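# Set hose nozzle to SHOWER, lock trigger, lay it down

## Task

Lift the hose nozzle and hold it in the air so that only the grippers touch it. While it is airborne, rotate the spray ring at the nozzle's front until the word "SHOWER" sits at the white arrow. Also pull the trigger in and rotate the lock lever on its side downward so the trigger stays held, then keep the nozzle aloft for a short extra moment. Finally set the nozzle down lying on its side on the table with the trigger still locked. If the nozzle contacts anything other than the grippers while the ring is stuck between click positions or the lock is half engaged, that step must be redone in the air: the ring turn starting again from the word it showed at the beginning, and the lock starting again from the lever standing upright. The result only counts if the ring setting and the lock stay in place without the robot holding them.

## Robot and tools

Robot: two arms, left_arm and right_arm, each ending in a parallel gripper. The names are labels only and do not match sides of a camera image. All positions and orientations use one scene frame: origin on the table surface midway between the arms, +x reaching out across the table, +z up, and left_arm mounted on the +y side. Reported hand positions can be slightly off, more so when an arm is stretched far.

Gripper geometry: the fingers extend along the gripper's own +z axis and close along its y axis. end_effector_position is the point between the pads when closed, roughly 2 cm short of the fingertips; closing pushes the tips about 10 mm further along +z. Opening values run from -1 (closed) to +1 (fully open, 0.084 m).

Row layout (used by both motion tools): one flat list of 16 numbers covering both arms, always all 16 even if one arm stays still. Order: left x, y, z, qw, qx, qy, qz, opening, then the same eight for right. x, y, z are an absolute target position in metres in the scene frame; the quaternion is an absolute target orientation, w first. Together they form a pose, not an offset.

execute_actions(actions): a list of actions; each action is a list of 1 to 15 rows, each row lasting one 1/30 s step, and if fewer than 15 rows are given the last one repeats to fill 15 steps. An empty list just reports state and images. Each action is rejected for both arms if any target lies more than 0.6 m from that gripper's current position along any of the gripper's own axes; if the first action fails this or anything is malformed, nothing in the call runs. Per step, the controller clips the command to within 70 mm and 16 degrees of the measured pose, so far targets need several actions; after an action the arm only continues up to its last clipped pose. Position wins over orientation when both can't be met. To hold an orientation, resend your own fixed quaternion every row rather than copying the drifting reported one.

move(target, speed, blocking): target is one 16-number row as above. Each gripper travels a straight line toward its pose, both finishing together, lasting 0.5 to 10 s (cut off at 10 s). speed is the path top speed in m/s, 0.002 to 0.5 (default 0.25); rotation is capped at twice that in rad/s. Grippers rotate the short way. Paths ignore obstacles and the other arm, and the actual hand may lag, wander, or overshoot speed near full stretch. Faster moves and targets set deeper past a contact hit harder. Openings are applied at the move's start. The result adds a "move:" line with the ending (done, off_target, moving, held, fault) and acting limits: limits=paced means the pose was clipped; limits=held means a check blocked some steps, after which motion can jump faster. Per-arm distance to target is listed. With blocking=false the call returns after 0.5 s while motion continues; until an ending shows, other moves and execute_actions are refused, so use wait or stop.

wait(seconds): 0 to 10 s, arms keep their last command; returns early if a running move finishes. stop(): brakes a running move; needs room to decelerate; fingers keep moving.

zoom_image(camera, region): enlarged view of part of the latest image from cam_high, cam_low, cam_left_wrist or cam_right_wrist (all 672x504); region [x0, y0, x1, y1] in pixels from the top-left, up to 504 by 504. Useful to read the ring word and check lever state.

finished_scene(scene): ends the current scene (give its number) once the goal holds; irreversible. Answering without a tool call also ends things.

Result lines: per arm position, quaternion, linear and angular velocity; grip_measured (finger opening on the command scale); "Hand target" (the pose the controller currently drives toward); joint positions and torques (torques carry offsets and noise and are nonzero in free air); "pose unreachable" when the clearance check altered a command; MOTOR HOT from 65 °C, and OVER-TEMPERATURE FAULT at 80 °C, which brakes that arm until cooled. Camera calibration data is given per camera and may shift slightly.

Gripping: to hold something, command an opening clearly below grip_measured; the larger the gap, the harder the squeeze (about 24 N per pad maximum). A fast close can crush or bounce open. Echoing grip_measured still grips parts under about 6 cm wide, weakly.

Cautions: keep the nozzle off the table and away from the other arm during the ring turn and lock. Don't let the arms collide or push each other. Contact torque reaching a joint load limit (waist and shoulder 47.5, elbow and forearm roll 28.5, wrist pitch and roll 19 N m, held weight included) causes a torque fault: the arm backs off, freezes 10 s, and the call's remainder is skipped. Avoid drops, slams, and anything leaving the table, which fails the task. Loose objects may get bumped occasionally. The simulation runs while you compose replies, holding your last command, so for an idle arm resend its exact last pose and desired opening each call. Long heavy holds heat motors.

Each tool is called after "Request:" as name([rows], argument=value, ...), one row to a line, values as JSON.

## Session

Request:
execute_actions(actions=[])

Scene clock: 0.00 s.
left_arm: end_effector_position=(+0.1526, +0.6427, +0.3748) grip_measured=+1.00 end_effector_quat_wxyz=(-0.017, +0.284, +0.959, +0.007) end_effector_velocity=(+0.000, -0.000, -0.000) end_effector_angular_velocity=(-0.000, +0.001, -0.001) | right_arm: end_effector_position=(+0.2393, -0.1493, +0.3224) grip_measured=+1.00 end_effector_quat_wxyz=(+0.059, +0.801, -0.595, +0.023) end_effector_velocity=(+0.000, +0.000, +0.001) end_effector_angular_velocity=(+0.002, -0.001, -0.000)
Joint positions: left_arm=[ 0.734 -0.54  -1.061  0.037  1.605 -1.748  0.084] | right_arm=[ 0.96  -0.643 -0.857 -0.066  1.608  2.033  0.084]
Joint velocities: left_arm=[-0.001 -0.     0.     0.     0.001  0.    -0.   ] | right_arm=[-0.     0.    -0.002  0.     0.     0.    -0.   ]
Joint torques (N m, as the arm reports them, + toward a larger angle): no reading
Motor temperatures (°C, as the motors report them): left_arm=[34 33 35 38 39 37] | right_arm=[34 34 36 31 36 36]
Hand target (left_arm): +0.153, +0.643, +0.375; -0.017, +0.284, +0.959, +0.007
Hand target (right_arm): +0.239, -0.149, +0.322; +0.059, +0.801, -0.595, +0.023
camera_calibration (this result's frames):
cam_left_wrist: T_world_to_cam=[[0.561414, 0.82731, 0.0193037, -0.596142], [0.827343, -0.560629, -0.0346171, 0.315947], [-0.0178169, 0.0354053, -0.999214, 0.486488], [0, 0, 0, 1]] pos_world=[0.0819535, 0.653099, 0.508551]
cam_right_wrist: T_world_to_cam=[[-0.953829, -0.295899, 0.0515256, 0.204914], [-0.30005, 0.946433, -0.119309, 0.323596], [-0.0134621, -0.129261, -0.991519, 0.432634], [0, 0, 0, 1]] pos_world=[0.298371, -0.189705, 0.457015]

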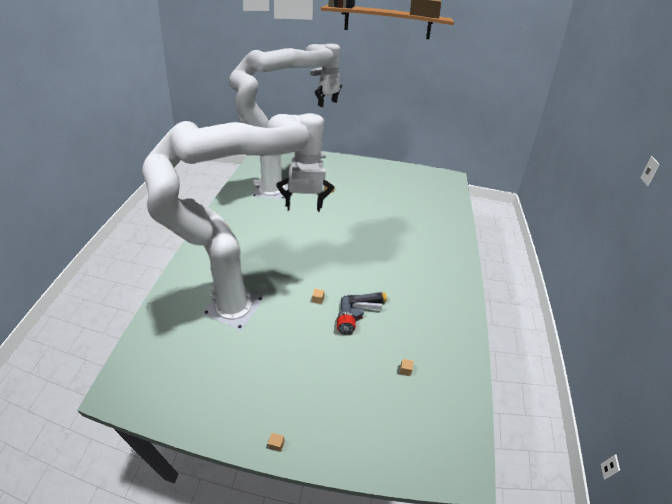

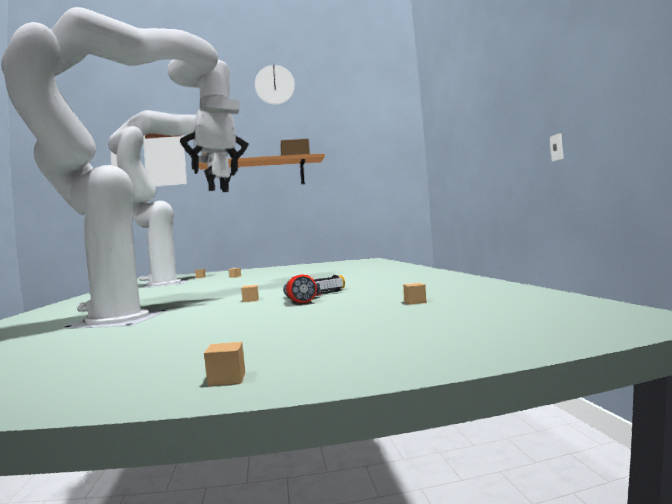

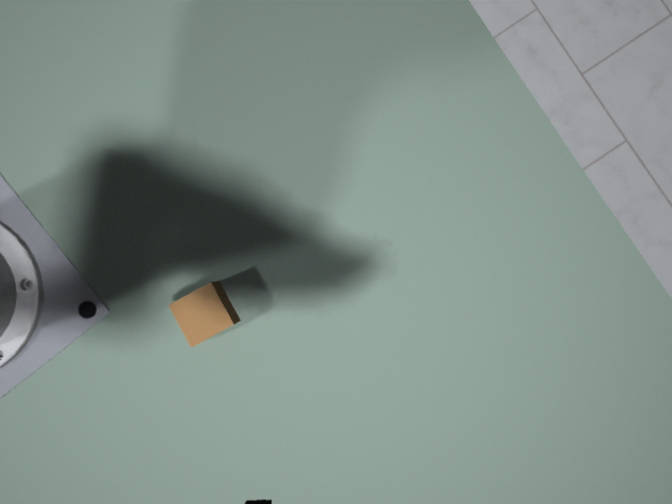

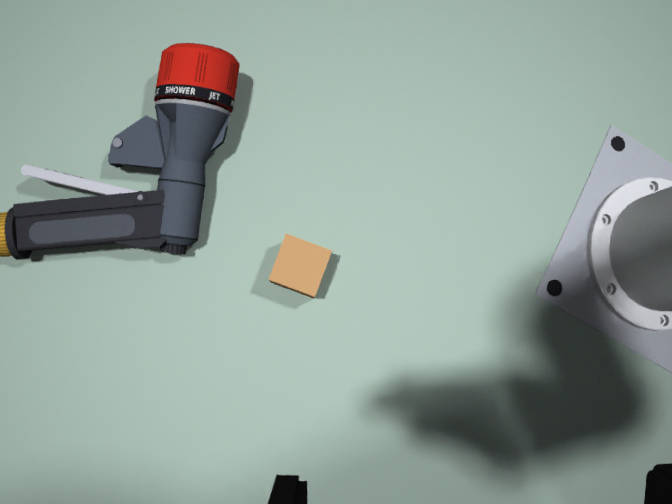

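Request:
move(target=[0.3,0.3,0.3,-0.017,0.284,0.959,0.007,-1, 0.485,-0.2155,0.12,0,0.983,0.182,0,1], speed=0.35)

Scene clock: 4.00 s.
left_arm: end_effector_position=(+0.2997, +0.2997, +0.3003) grip_measured=-1.00 end_effector_quat_wxyz=(-0.016, +0.284, +0.959, +0.005) end_effector_velocity=(+0.001, -0.002, -0.001) end_effector_angular_velocity=(+0.001, +0.002, -0.001) | right_arm: end_effector_position=(+0.4852, -0.2144, +0.1209) grip_measured=+1.00 end_effector_quat_wxyz=(+0.001, +0.983, +0.182, +0.001) end_effector_velocity=(+0.001, -0.000, -0.002) end_effector_angular_velocity=(+0.005, +0.009, +0.012)
Joint positions: left_arm=[-0.381 -0.351 -1.002  0.009  1.384 -2.867  0.   ] | right_arm=[ 0.437  0.103 -0.939 -0.002  0.834 -0.133  0.084]
Joint velocities: left_arm=[-0.005  0.007 -0.004  0.    -0.001 -0.004  0.   ] | right_arm=[-0.004  0.012 -0.01   0.01   0.005 -0.022 -0.   ]
Joint torques (N m, as the arm reports them, + toward a larger angle): left_arm=[  1.58 -13.92 -12.3   -0.44  -1.02  -0.37] | right_arm=[ -3.03 -27.72 -22.5   -0.78  -2.23  -0.21]
Motor temperatures (°C, as the motors report them): left_arm=[34 33 36 38 39 37] | right_arm=[34 34 37 31 36 36]
Hand target (left_arm): +0.300, +0.299, +0.300; -0.016, +0.284, +0.959, +0.005
Hand target (right_arm): +0.485, -0.215, +0.121; +0.000, +0.983, +0.182, +0.000
Off the commanded pose (left_arm): 0.000 m, 0 deg.
Off the commanded pose (right_arm): 0.001 m, 0 deg.
move: done
camera_calibration (this result's frames):
cam_left_wrist: T_world_to_cam=[[0.56034, 0.828091, 0.0168667, -0.392707], [0.828117, -0.559743, -0.0301598, -0.00241811], [-0.015534, 0.0308673, -0.999403, 0.42756], [0, 0, 0, 1]] pos_world=[0.228694, 0.310646, 0.433855]
cam_right_wrist: T_world_to_cam=[[0.366505, -0.930303, -0.0145313, -0.338165], [-0.930377, -0.366301, -0.0149313, 0.446767], [0.00856773, 0.018992, -0.999783, 0.249822], [0, 0, 0, 1]] pos_world=[0.537461, -0.155689, 0.251525]

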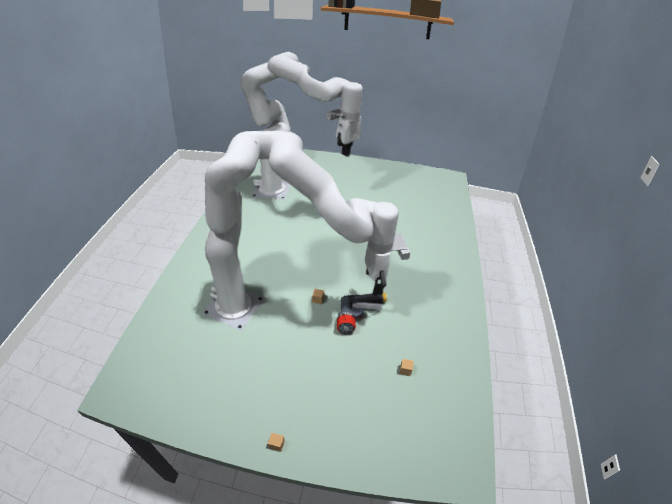

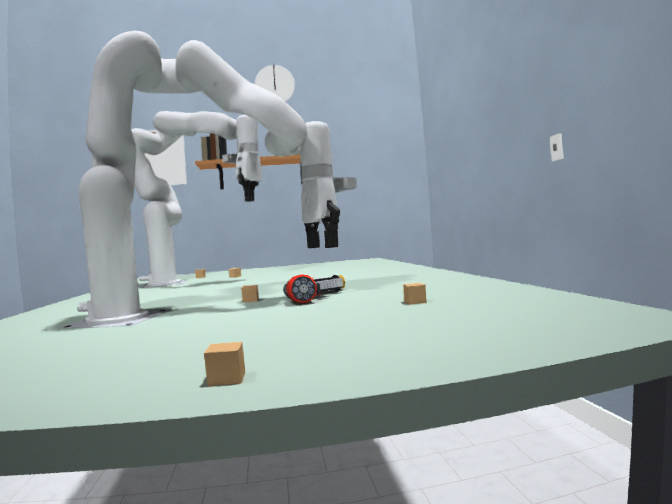

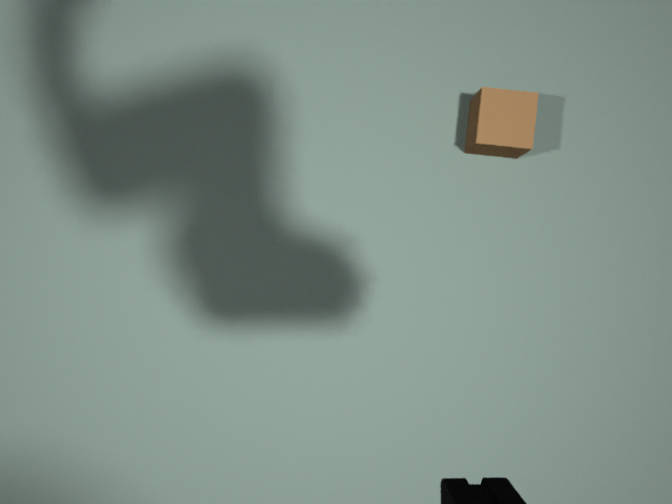

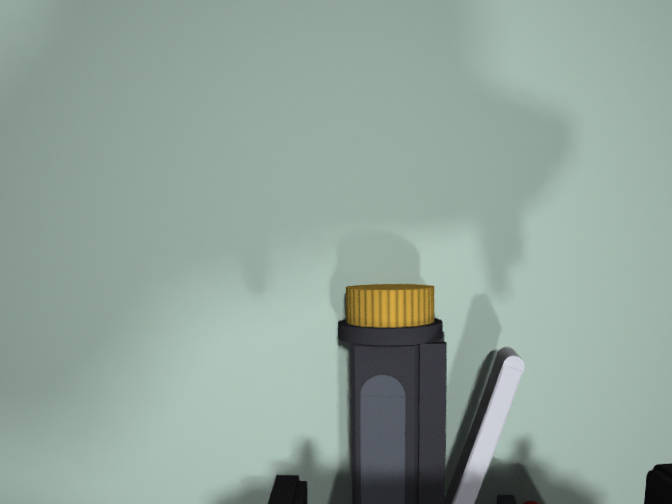

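Request:
move(target=[0.3,0.3,0.3,-0.017,0.284,0.959,0.007,1, 0.4947,-0.2074,0.027,0,0.983,0.182,0,1], speed=0.1)

Request:
execute_actions([
  [[0.3,0.3,0.3,-0.017,0.284,0.959,0.007,1, 0.4947,-0.2074,0.027,0,0.983,0.182,0,0.4]],
  [[0.3,0.3,0.3,-0.017,0.284,0.959,0.007,1, 0.4947,-0.2074,0.027,0,0.983,0.182,0,-0.1]],
  [[0.3,0.3,0.3,-0.017,0.284,0.959,0.007,1, 0.4947,-0.2074,0.027,0,0.983,0.182,0,-1]],
])

Request:
move(target=[0.3,0.3,0.3,-0.017,0.284,0.959,0.007,1, 0.4947,-0.2074,0.1,0,0.983,0.182,0,-1], speed=0.1)

Request:
move(target=[0.39,0.13,0.225,0.5,0.5,-0.5,0.5,1, 0.3,-0.15,0.25,0,-0.09,0.996,0,-1], speed=0.35)

Scene clock: 8.67 s.
left_arm: end_effector_position=(+0.3000, +0.3000, +0.3000) grip_measured=+1.00 end_effector_quat_wxyz=(-0.017, +0.284, +0.959, +0.007) end_effector_velocity=(+0.000, -0.000, +0.000) end_effector_angular_velocity=(-0.000, -0.000, -0.000) | right_arm: end_effector_position=(+0.4949, -0.2073, +0.0276) grip_measured=+1.00 end_effector_quat_wxyz=(-0.000, +0.983, +0.182, +0.000) end_effector_velocity=(-0.001, -0.000, -0.004) end_effector_angular_velocity=(-0.001, +0.005, -0.000)
Joint positions: left_arm=[-0.383 -0.347 -1.004  0.014  1.386 -2.869  0.084] | right_arm=[ 0.446  0.331 -0.928  0.     0.597 -0.126  0.084]
Joint velocities: left_arm=[-0.  0. -0. -0. -0. -0.  0.] | right_arm=[ 0.     0.01  -0.     0.    -0.005  0.001  0.   ]
Joint torques (N m, as the arm reports them, + toward a larger angle): left_arm=[  1.84 -13.8  -12.11  -0.38  -1.04  -0.4 ] | right_arm=[ -2.62 -31.46 -20.1   -0.73  -2.31  -0.19]
Motor temperatures (°C, as the motors report them): left_arm=[34 33 37 38 39 37] | right_arm=[34 35 38 31 36 36]
Hand target (left_arm): +0.300, +0.300, +0.300; -0.017, +0.284, +0.959, +0.007
Hand target (right_arm): +0.495, -0.207, +0.027; -0.000, +0.983, +0.182, +0.000
Off the commanded pose (left_arm): 0.000 m, 0 deg.
Off the commanded pose (right_arm): 0.001 m, 0 deg.
move: done
camera_calibration (this result's frames):
cam_left_wrist: T_world_to_cam=[[0.560644, 0.827809, 0.0202817, -0.394121], [0.827881, -0.559852, -0.0343377, -0.00117449], [-0.0170703, 0.0360421, -0.999204, 0.426124], [0, 0, 0, 1]] pos_world=[0.229208, 0.310241, 0.433738]
cam_right_wrist: T_world_to_cam=[[0.367373, -0.929928, -0.0164344, -0.336749], [-0.930044, -0.367164, -0.0144241, 0.45665], [0.00737922, 0.0205838, -0.999761, 0.15727], [0, 0, 0, 1]] pos_world=[0.547256, -0.148724, 0.158285]

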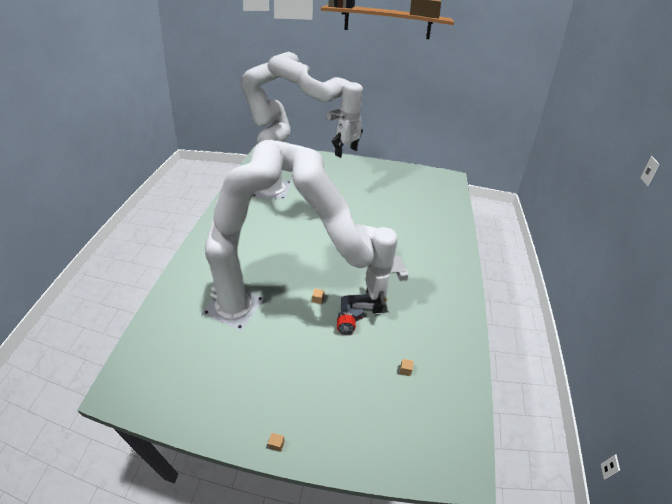

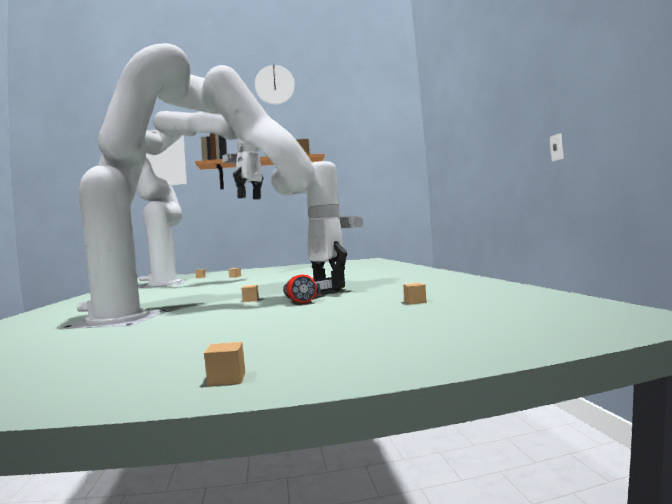

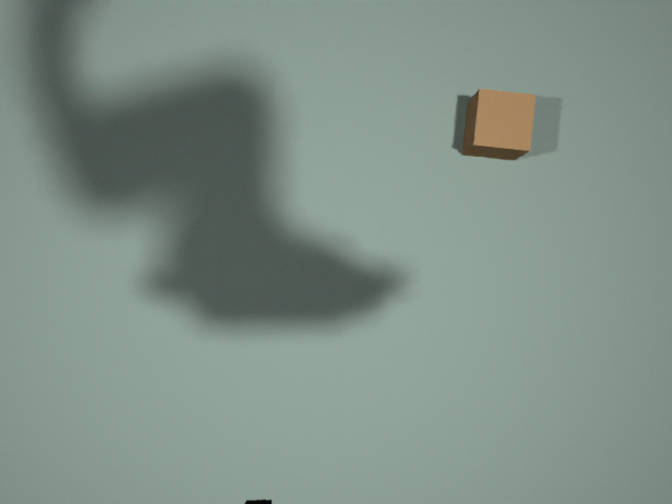

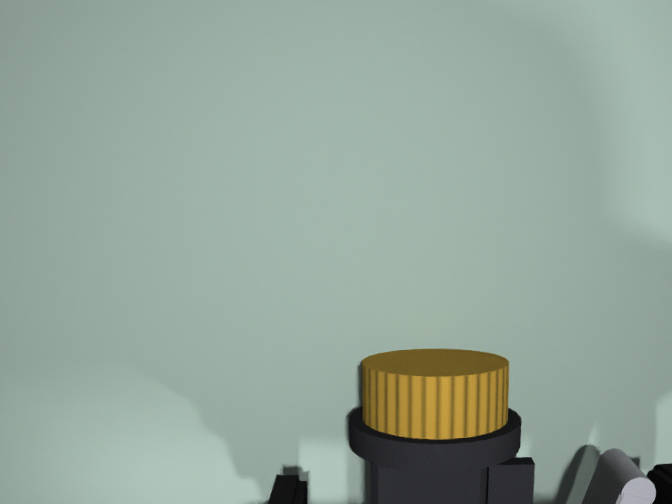

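Scene clock: 10.17 s.
left_arm: end_effector_position=(+0.3000, +0.3000, +0.3000) grip_measured=+1.00 end_effector_quat_wxyz=(-0.017, +0.284, +0.959, +0.007) end_effector_velocity=(-0.000, -0.000, -0.000) end_effector_angular_velocity=(+0.001, +0.001, -0.002) | right_arm: end_effector_position=(+0.4952, -0.2072, +0.0275) grip_measured=-0.12 end_effector_quat_wxyz=(-0.000, +0.983, +0.182, +0.001) end_effector_velocity=(+0.001, +0.000, +0.001) end_effector_angular_velocity=(+0.000, -0.002, -0.000)
Joint positions: left_arm=[-0.383 -0.347 -1.004  0.014  1.386 -2.869  0.084] | right_arm=[ 0.447  0.332 -0.929  0.     0.595 -0.126  0.039]
Joint velocities: left_arm=[-0.002 -0.    -0.     0.     0.001  0.     0.   ] | right_arm=[-0.     0.001 -0.002 -0.    -0.     0.     0.   ]
Joint torques (N m, as the arm reports them, + toward a larger angle): left_arm=[  1.67 -14.04 -12.2   -0.53  -1.08  -0.32] | right_arm=[ -5.08 -21.33 -11.98  -1.17  -0.75  -0.44]
Motor temperatures (°C, as the motors report them): left_arm=[34 33 38 38 39 37] | right_arm=[34 35 38 31 36 36]
Hand target (left_arm): +0.300, +0.300, +0.300; -0.017, +0.284, +0.959, +0.007
Hand target (right_arm): +0.495, -0.207, +0.027; -0.000, +0.983, +0.182, -0.000
Off the commanded pose (left_arm): 0.000 m, 0 deg.
Off the commanded pose (right_arm): 0.001 m, 0 deg.
camera_calibration (this result's frames):
cam_left_wrist: T_world_to_cam=[[0.560633, 0.827815, 0.0203133, -0.394133], [0.827889, -0.55984, -0.0343422, -0.00117696], [-0.0170568, 0.0360705, -0.999204, 0.426111], [0, 0, 0, 1]] pos_world=[0.229206, 0.31024, 0.433738]
cam_right_wrist: T_world_to_cam=[[0.367487, -0.929886, -0.0162903, -0.336789], [-0.929992, -0.36726, -0.0153341, 0.456902], [0.00827619, 0.0207849, -0.99975, 0.156812], [0, 0, 0, 1]] pos_world=[0.547383, -0.148633, 0.158293]

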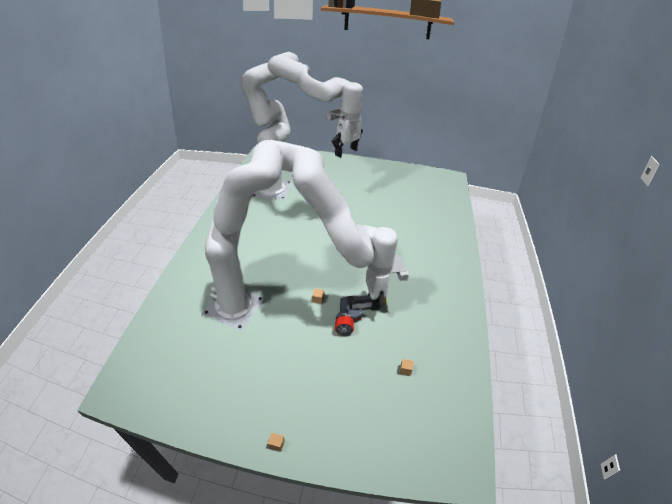

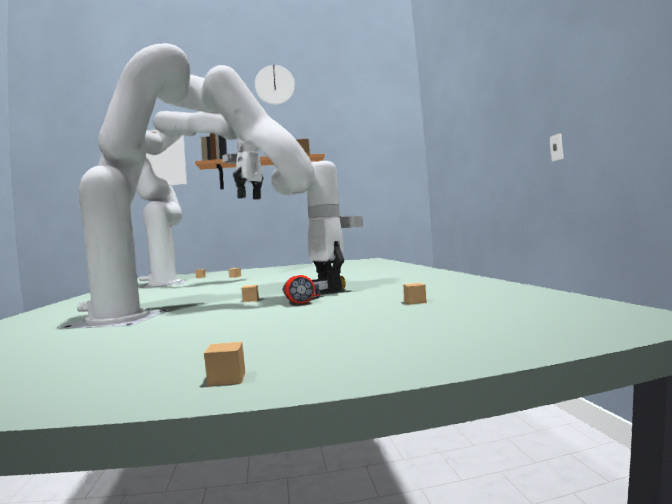

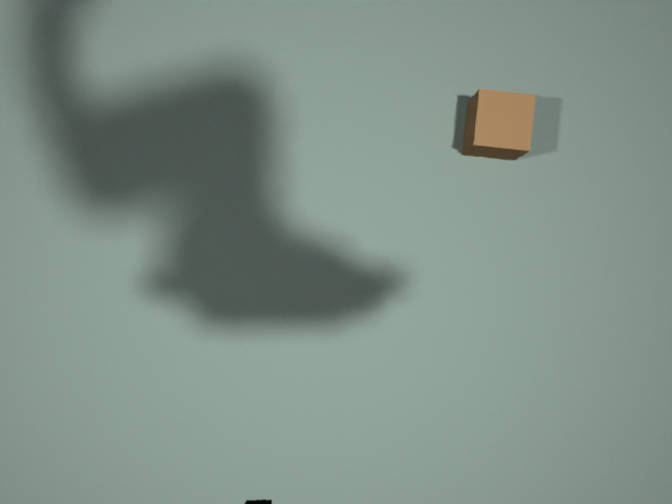

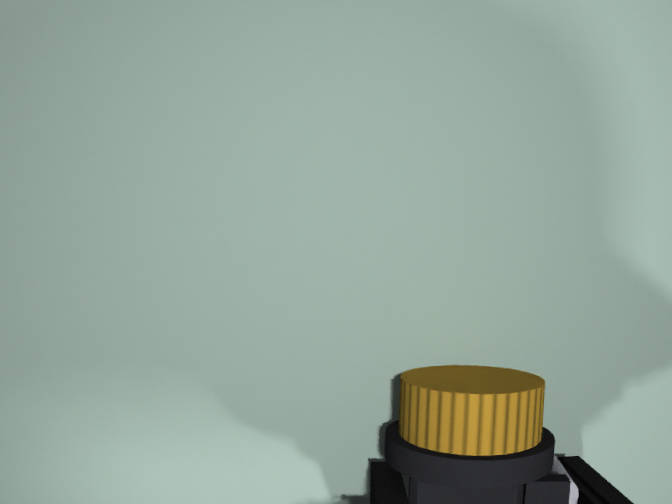

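Scene clock: 11.37 s.
left_arm: end_effector_position=(+0.3000, +0.3000, +0.3000) grip_measured=+1.00 end_effector_quat_wxyz=(-0.017, +0.284, +0.959, +0.007) end_effector_velocity=(-0.000, -0.000, +0.000) end_effector_angular_velocity=(+0.000, +0.000, -0.000) | right_arm: end_effector_position=(+0.4944, -0.2075, +0.0994) grip_measured=-0.17 end_effector_quat_wxyz=(+0.000, +0.983, +0.182, -0.000) end_effector_velocity=(+0.002, +0.000, +0.004) end_effector_angular_velocity=(+0.001, -0.004, +0.000)
Joint positions: left_arm=[-0.383 -0.347 -1.004  0.014  1.386 -2.869  0.084] | right_arm=[ 0.446  0.175 -0.962 -0.     0.788 -0.126  0.037]
Joint velocities: left_arm=[-0.  0. -0.  0.  0. -0.  0.] | right_arm=[ 0.    -0.006 -0.005 -0.     0.007  0.    -0.   ]
Joint torques (N m, as the arm reports them, + toward a larger angle): left_arm=[  1.61 -13.87 -12.19  -0.28  -1.    -0.42] | right_arm=[ -2.67 -30.7  -23.42  -0.62  -2.39  -0.27]
Motor temperatures (°C, as the motors report them): left_arm=[34 33 38 38 39 37] | right_arm=[34 35 38 31 36 36]
Hand target (left_arm): +0.300, +0.300, +0.300; -0.017, +0.284, +0.959, +0.007
Hand target (right_arm): +0.495, -0.207, +0.100; +0.000, +0.983, +0.182, +0.000
Off the commanded pose (left_arm): 0.000 m, 0 deg.
Off the commanded pose (right_arm): 0.001 m, 0 deg.
move: done
camera_calibration (this result's frames):
cam_left_wrist: T_world_to_cam=[[0.560633, 0.827815, 0.0203134, -0.394133], [0.827889, -0.55984, -0.0343423, -0.00117686], [-0.0170568, 0.0360707, -0.999204, 0.426111], [0, 0, 0, 1]] pos_world=[0.229206, 0.31024, 0.433738]
cam_right_wrist: T_world_to_cam=[[0.367301, -0.929955, -0.016543, -0.335491], [-0.930082, -0.367118, -0.0131116, 0.457], [0.00611997, 0.0202022, -0.999777, 0.229623], [0, 0, 0, 1]] pos_world=[0.546868, -0.148857, 0.230014]

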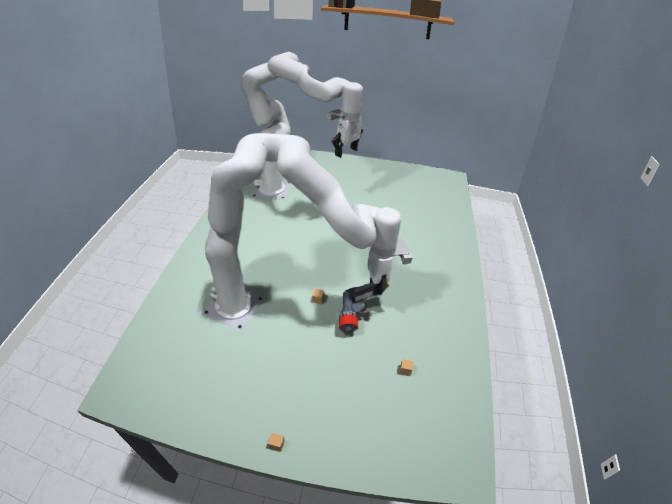

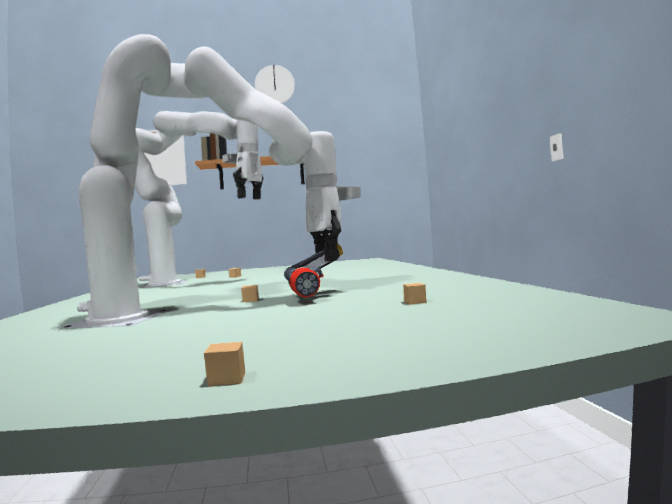

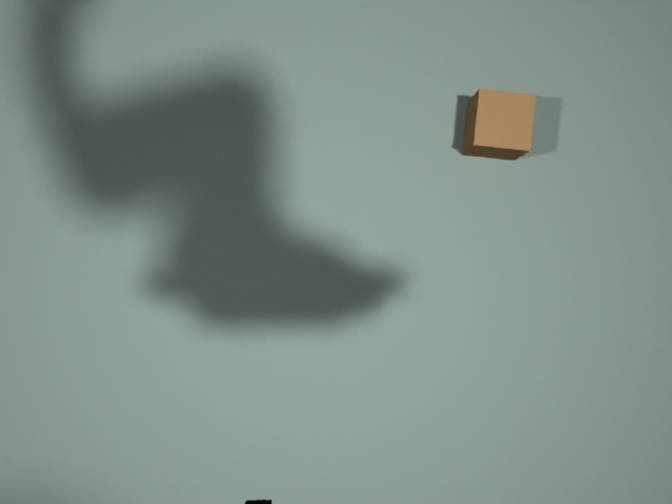

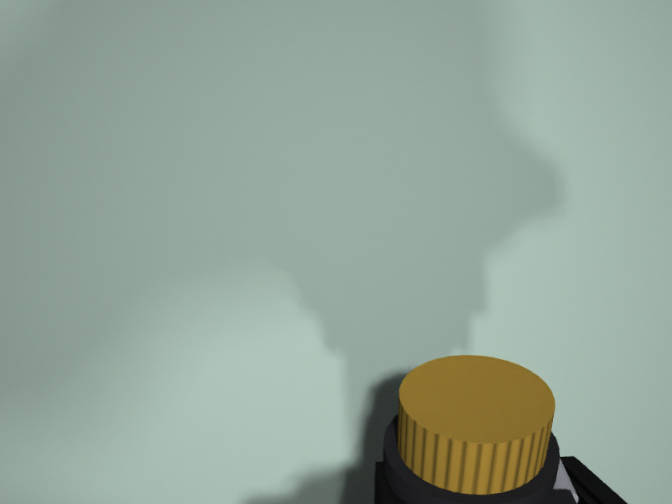

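Scene clock: 16.17 s.
left_arm: end_effector_position=(+0.3897, +0.1305, +0.2246) grip_measured=+1.00 end_effector_quat_wxyz=(+0.498, +0.502, -0.500, +0.500) end_effector_velocity=(+0.000, -0.001, -0.000) end_effector_angular_velocity=(-0.003, +0.006, +0.009) | right_arm: end_effector_position=(+0.2997, -0.1508, +0.2494) grip_measured=-0.17 end_effector_quat_wxyz=(-0.000, -0.089, +0.996, +0.000) end_effector_velocity=(-0.001, +0.000, +0.001) end_effector_angular_velocity=(+0.002, +0.000, +0.012)
Joint positions: left_arm=[-0.146  0.315 -0.937 -1.623  1.528 -3.762  0.084] | right_arm=[ 0.772 -0.572 -0.678  0.     1.251 -2.755  0.037]
Joint velocities: left_arm=[-0.003 -0.002  0.007 -0.012 -0.004 -0.001  0.   ] | right_arm=[ 0.    -0.002 -0.001  0.002  0.003 -0.013  0.   ]
Joint torques (N m, as the arm reports them, + toward a larger angle): left_arm=[  1.86 -23.96  -9.76  -1.1    2.19  -0.4 ] | right_arm=[ -2.26 -12.73 -26.47  -0.65  -2.56  -0.39]
Motor temperatures (°C, as the motors report them): left_arm=[34 34 38 38 39 37] | right_arm=[34 35 39 31 36 36]
Hand target (left_arm): +0.390, +0.130, +0.224; +0.498, +0.502, -0.500, +0.500
Hand target (right_arm): +0.300, -0.151, +0.250; -0.000, -0.090, +0.996, +0.000
Off the commanded pose (left_arm): 0.001 m, 0 deg.
Off the commanded pose (right_arm): 0.001 m, 0 deg.
move: done
camera_calibration (this result's frames):
cam_left_wrist: T_world_to_cam=[[-0.999728, 0.013302, -0.0191805, 0.420675], [0.0192745, 0.00697466, -0.99979, 0.285043], [-0.0131655, -0.999887, -0.00722915, 0.269295], [0, 0, 0, 1]] pos_world=[0.418612, 0.26168, 0.294999]
cam_right_wrist: T_world_to_cam=[[-0.187783, 0.982076, -0.0162824, 0.245852], [0.982153, 0.187566, -0.0139544, -0.190556], [-0.0106503, -0.0186123, -0.99977, 0.3788], [0, 0, 0, 1]] pos_world=[0.237356, -0.198653, 0.380057]

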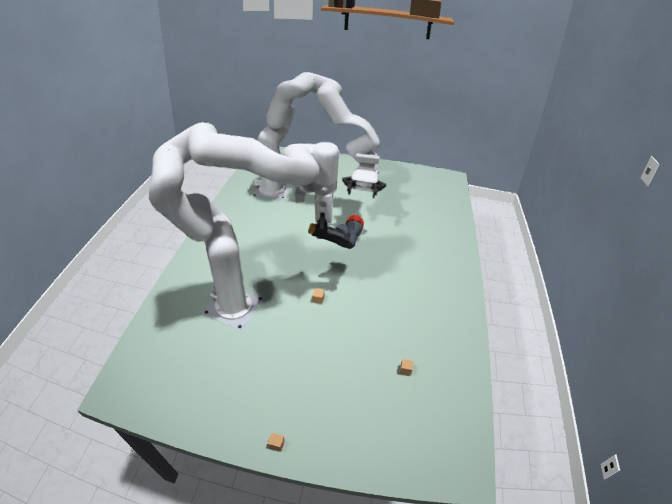

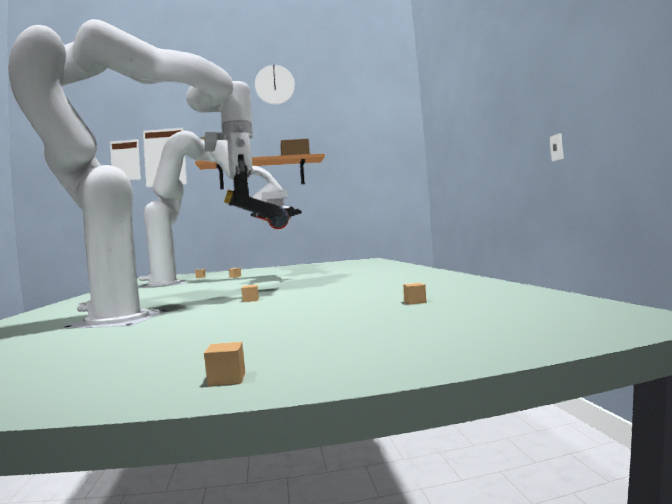

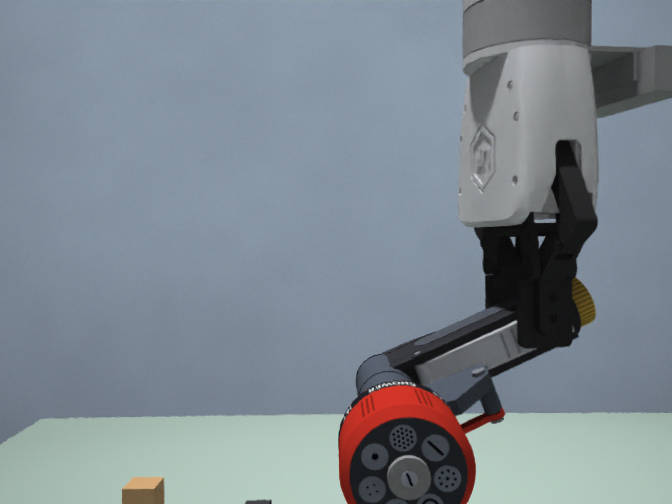

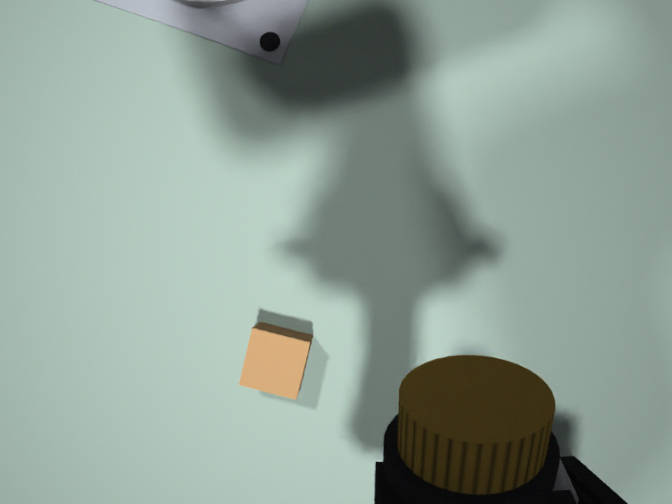

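Request:
move(target=[0.39,0.1,0.235,0.5,0.5,-0.5,0.5,1, 0.3,-0.15,0.25,0.173,-0.0887,0.981,0.0157,-1], speed=0.2)

Scene clock: 18.53 s.
left_arm: end_effector_position=(+0.3900, +0.1001, +0.2350) grip_measured=+1.00 end_effector_quat_wxyz=(+0.500, +0.500, -0.500, +0.500) end_effector_velocity=(+0.000, -0.001, +0.000) end_effector_angular_velocity=(-0.000, -0.000, -0.000) | right_arm: end_effector_position=(+0.3000, -0.1499, +0.2499) grip_measured=-0.17 end_effector_quat_wxyz=(+0.172, -0.089, +0.981, +0.015) end_effector_velocity=(+0.000, -0.000, -0.000) end_effector_angular_velocity=(-0.000, -0.011, -0.002)
Joint positions: left_arm=[-0.22   0.304 -0.951 -1.681  1.488 -3.784  0.084] | right_arm=[ 0.875 -0.868 -0.403 -0.195  0.97  -2.568  0.037]
Joint velocities: left_arm=[-0.002 -0.    -0.001 -0.001 -0.001 -0.    -0.   ] | right_arm=[ 0.004 -0.008  0.008 -0.012 -0.007  0.012  0.   ]
Joint torques (N m, as the arm reports them, + toward a larger angle): left_arm=[  1.8  -24.03  -9.94  -1.06   2.1   -0.4 ] | right_arm=[ -2.55  -5.94 -27.94  -0.96  -3.53   0.09]
Motor temperatures (°C, as the motors report them): left_arm=[34 34 38 38 39 37] | right_arm=[34 35 40 31 36 36]
Hand target (left_arm): +0.390, +0.100, +0.235; +0.500, +0.500, -0.500, +0.500
Hand target (right_arm): +0.300, -0.150, +0.250; +0.173, -0.089, +0.981, +0.015
Off the commanded pose (left_arm): 0.000 m, 0 deg.
Off the commanded pose (right_arm): 0.000 m, 0 deg.
move: done
camera_calibration (this result's frames):
cam_left_wrist: T_world_to_cam=[[-0.999679, 0.0170673, -0.0187033, 0.421042], [0.0187427, 0.0021493, -0.999822, 0.29636], [-0.0170241, -0.999852, -0.0024685, 0.239385], [0, 0, 0, 1]] pos_world=[0.419428, 0.231526, 0.304773]
cam_right_wrist: T_world_to_cam=[[-0.18322, 0.982885, -0.0191805, 0.244553], [0.927583, 0.179307, 0.32778, -0.2613], [0.325609, 0.0422642, -0.944559, 0.273786], [0, 0, 0, 1]] pos_world=[0.198037, -0.205086, 0.348947]

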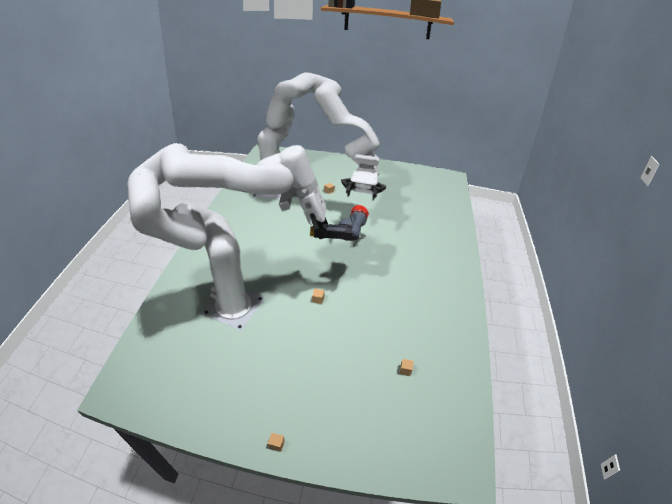

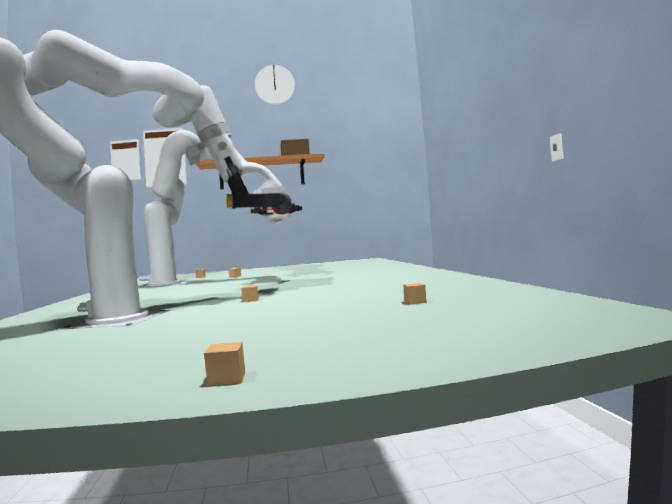

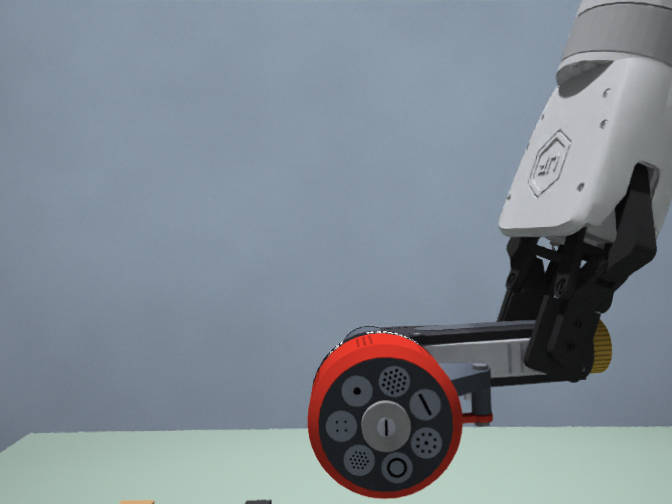

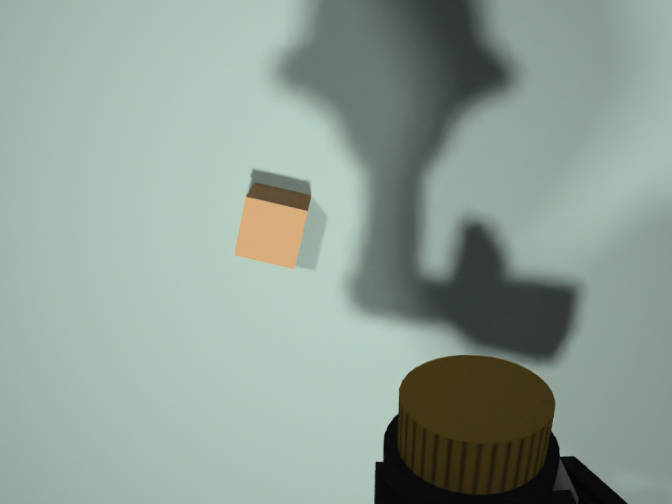

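Request:
move(target=[0.402,-0.028,0.24,0.5,0.5,-0.5,0.5,1, 0.3,-0.15,0.25,0.173,-0.0887,0.981,0.0157,-1], speed=0.12)

Request:
execute_actions([
  [[0.402,-0.028,0.24,0.5,0.5,-0.5,0.5,0.5, 0.3,-0.15,0.25,0.173,-0.0887,0.981,0.0157,-1]],
])

Request:
zoom_image(camera="cam_high", region=[300, 170, 400, 250])

Scene clock: 21.13 s.
left_arm: end_effector_position=(+0.4020, -0.0275, +0.2402) grip_measured=+1.00 end_effector_quat_wxyz=(+0.500, +0.500, -0.500, +0.500) end_effector_velocity=(+0.001, -0.002, +0.000) end_effector_angular_velocity=(-0.000, -0.000, -0.000) | right_arm: end_effector_position=(+0.3000, -0.1500, +0.2500) grip_measured=-0.17 end_effector_quat_wxyz=(+0.173, -0.089, +0.981, +0.016) end_effector_velocity=(+0.000, +0.000, +0.001) end_effector_angular_velocity=(+0.002, -0.002, -0.000)
Joint positions: left_arm=[-0.502  0.42  -1.142 -1.894  1.298 -3.819  0.084] | right_arm=[ 0.875 -0.87  -0.402 -0.196  0.97  -2.567  0.037]
Joint velocities: left_arm=[-0.004  0.005 -0.007 -0.003 -0.003 -0.001  0.   ] | right_arm=[-0.    -0.001 -0.002  0.     0.    -0.     0.   ]
Joint torques (N m, as the arm reports them, + toward a larger angle): left_arm=[  1.64 -27.27 -10.91  -0.93   2.09  -0.32] | right_arm=[ -2.67  -5.25 -27.89  -1.14  -3.38  -0.26]
Motor temperatures (°C, as the motors report them): left_arm=[34 34 38 38 39 37] | right_arm=[34 35 40 31 36 36]
Hand target (left_arm): +0.402, -0.028, +0.240; +0.500, +0.500, -0.500, +0.500
Hand target (right_arm): +0.300, -0.150, +0.250; +0.173, -0.089, +0.981, +0.016
Off the commanded pose (left_arm): 0.001 m, 0 deg.
Off the commanded pose (right_arm): 0.000 m, 0 deg.
move: done
camera_calibration (this result's frames):
cam_left_wrist: T_world_to_cam=[[-0.999686, 0.0168147, -0.0185922, 0.43525], [0.0186259, 0.00185296, -0.999825, 0.301674], [-0.0167773, -0.999857, -0.00216557, 0.111775], [0, 0, 0, 1]] pos_world=[0.43137, 0.103881, 0.309955]
cam_right_wrist: T_world_to_cam=[[-0.183106, 0.982913, -0.0188045, 0.244479], [0.927188, 0.17902, 0.329051, -0.261518], [0.326795, 0.0428159, -0.944125, 0.273492], [0, 0, 0, 1]] pos_world=[0.197866, -0.205195, 0.34886]

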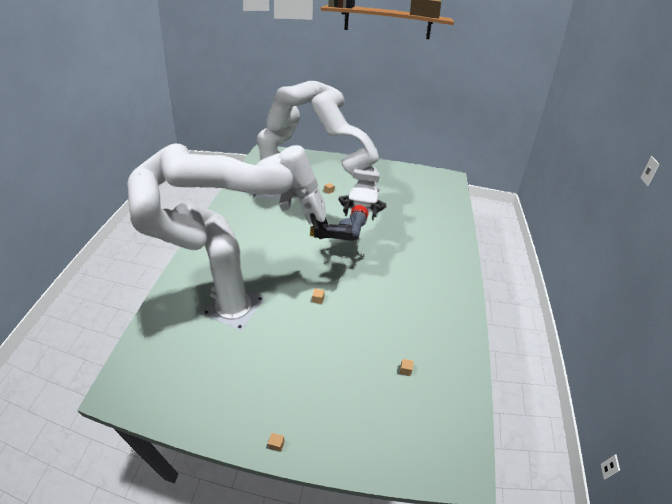

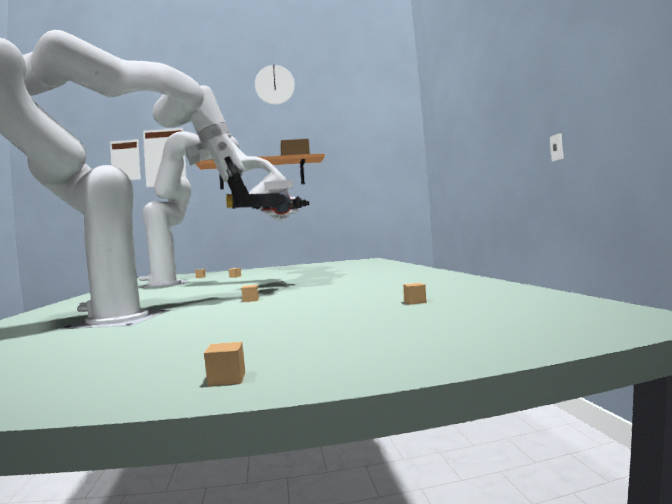

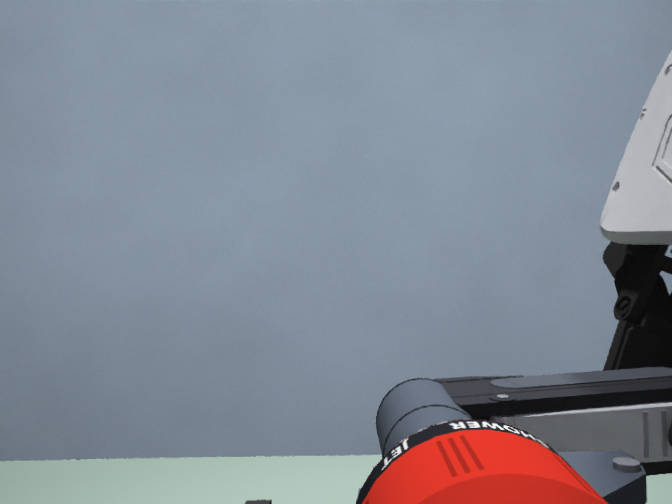

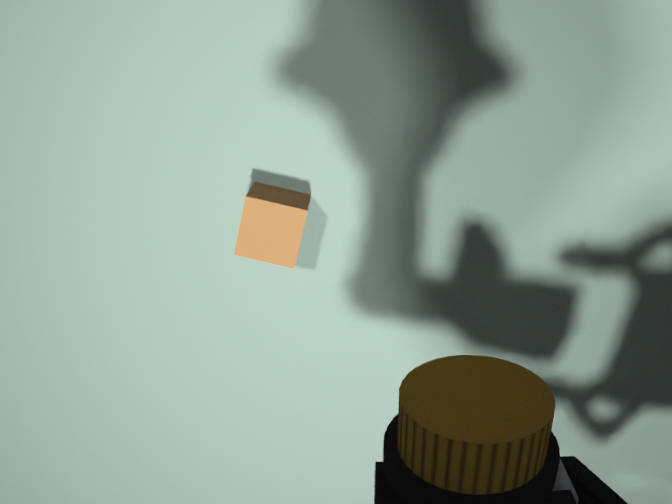

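Scene clock: 21.63 s.
left_arm: end_effector_position=(+0.4020, -0.0280, +0.2400) grip_measured=+0.50 end_effector_quat_wxyz=(+0.500, +0.500, -0.500, +0.500) end_effector_velocity=(+0.000, +0.000, +0.000) end_effector_angular_velocity=(-0.000, -0.000, +0.000) | right_arm: end_effector_position=(+0.3000, -0.1500, +0.2500) grip_measured=-0.17 end_effector_quat_wxyz=(+0.173, -0.089, +0.981, +0.016) end_effector_velocity=(-0.000, -0.000, -0.001) end_effector_angular_velocity=(-0.001, +0.001, -0.000)
Joint positions: left_arm=[-0.502  0.421 -1.144 -1.894  1.297 -3.819  0.065] | right_arm=[ 0.875 -0.87  -0.402 -0.196  0.97  -2.567  0.037]
Joint velocities: left_arm=[ 0.001  0.    -0.     0.     0.     0.    -0.001] | right_arm=[ 0.     0.001  0.     0.    -0.     0.    -0.   ]
Joint torques (N m, as the arm reports them, + toward a larger angle): left_arm=[  1.67 -27.36 -10.84  -0.92   2.07  -0.28] | right_arm=[ -2.06  -5.8  -28.04  -1.04  -3.51  -0.16]
Motor temperatures (°C, as the motors report them): left_arm=[34 34 38 38 39 37] | right_arm=[34 35 41 31 36 36]
Hand target (left_arm): +0.402, -0.028, +0.240; +0.500, +0.500, -0.500, +0.500
Hand target (right_arm): +0.300, -0.150, +0.250; +0.173, -0.089, +0.981, +0.016
Off the commanded pose (left_arm): 0.000 m, 0 deg.
Off the commanded pose (right_arm): 0.000 m, 0 deg.
camera_calibration (this result's frames):
cam_left_wrist: T_world_to_cam=[[-0.999676, 0.0172158, -0.0187749, 0.435362], [0.0188167, 0.00227194, -0.99982, 0.301399], [-0.0171701, -0.999849, -0.00259515, 0.1116], [0, 0, 0, 1]] pos_world=[0.431466, 0.103403, 0.309808]
cam_right_wrist: T_world_to_cam=[[-0.183108, 0.982913, -0.0188007, 0.244479], [0.927188, 0.17902, 0.32905, -0.261517], [0.326794, 0.0428198, -0.944125, 0.273493], [0, 0, 0, 1]] pos_world=[0.197866, -0.205195, 0.348861]

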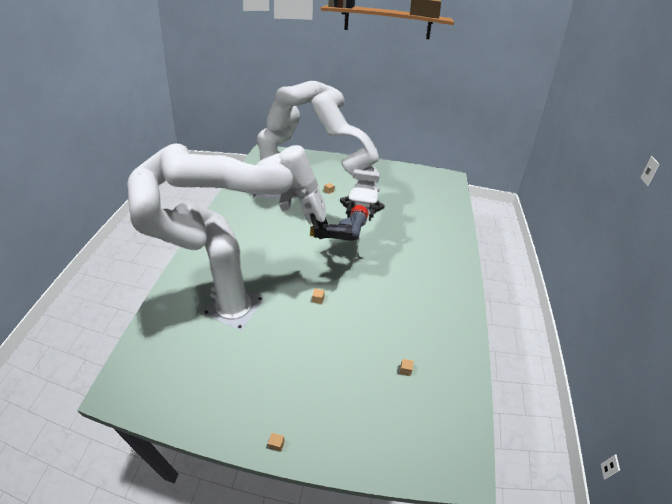

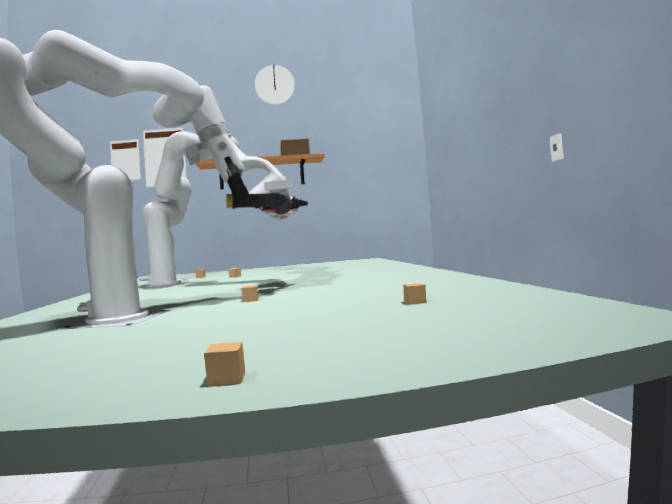

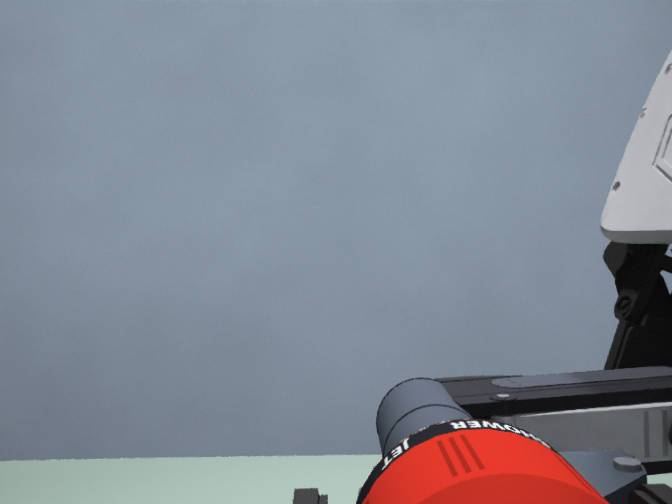

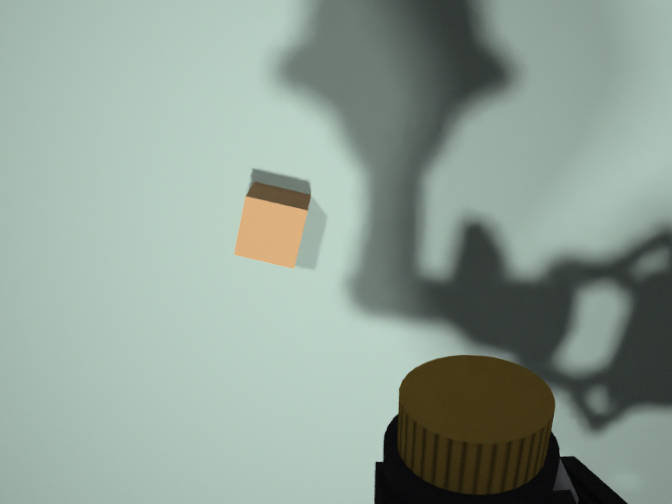

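Region (300, 170, 400, 250) of cam_high's 672x504 image, scaled by 5.040, with more detail than that image has; it fills the top 403 rows of this view, and the rest is white.

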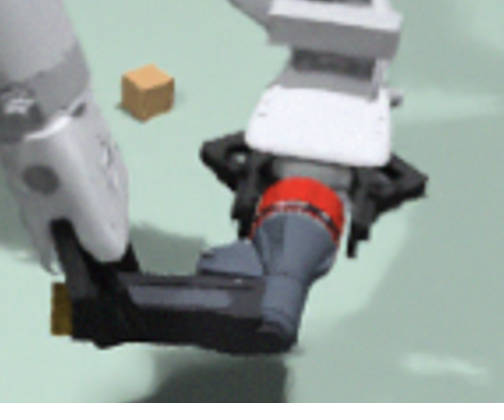

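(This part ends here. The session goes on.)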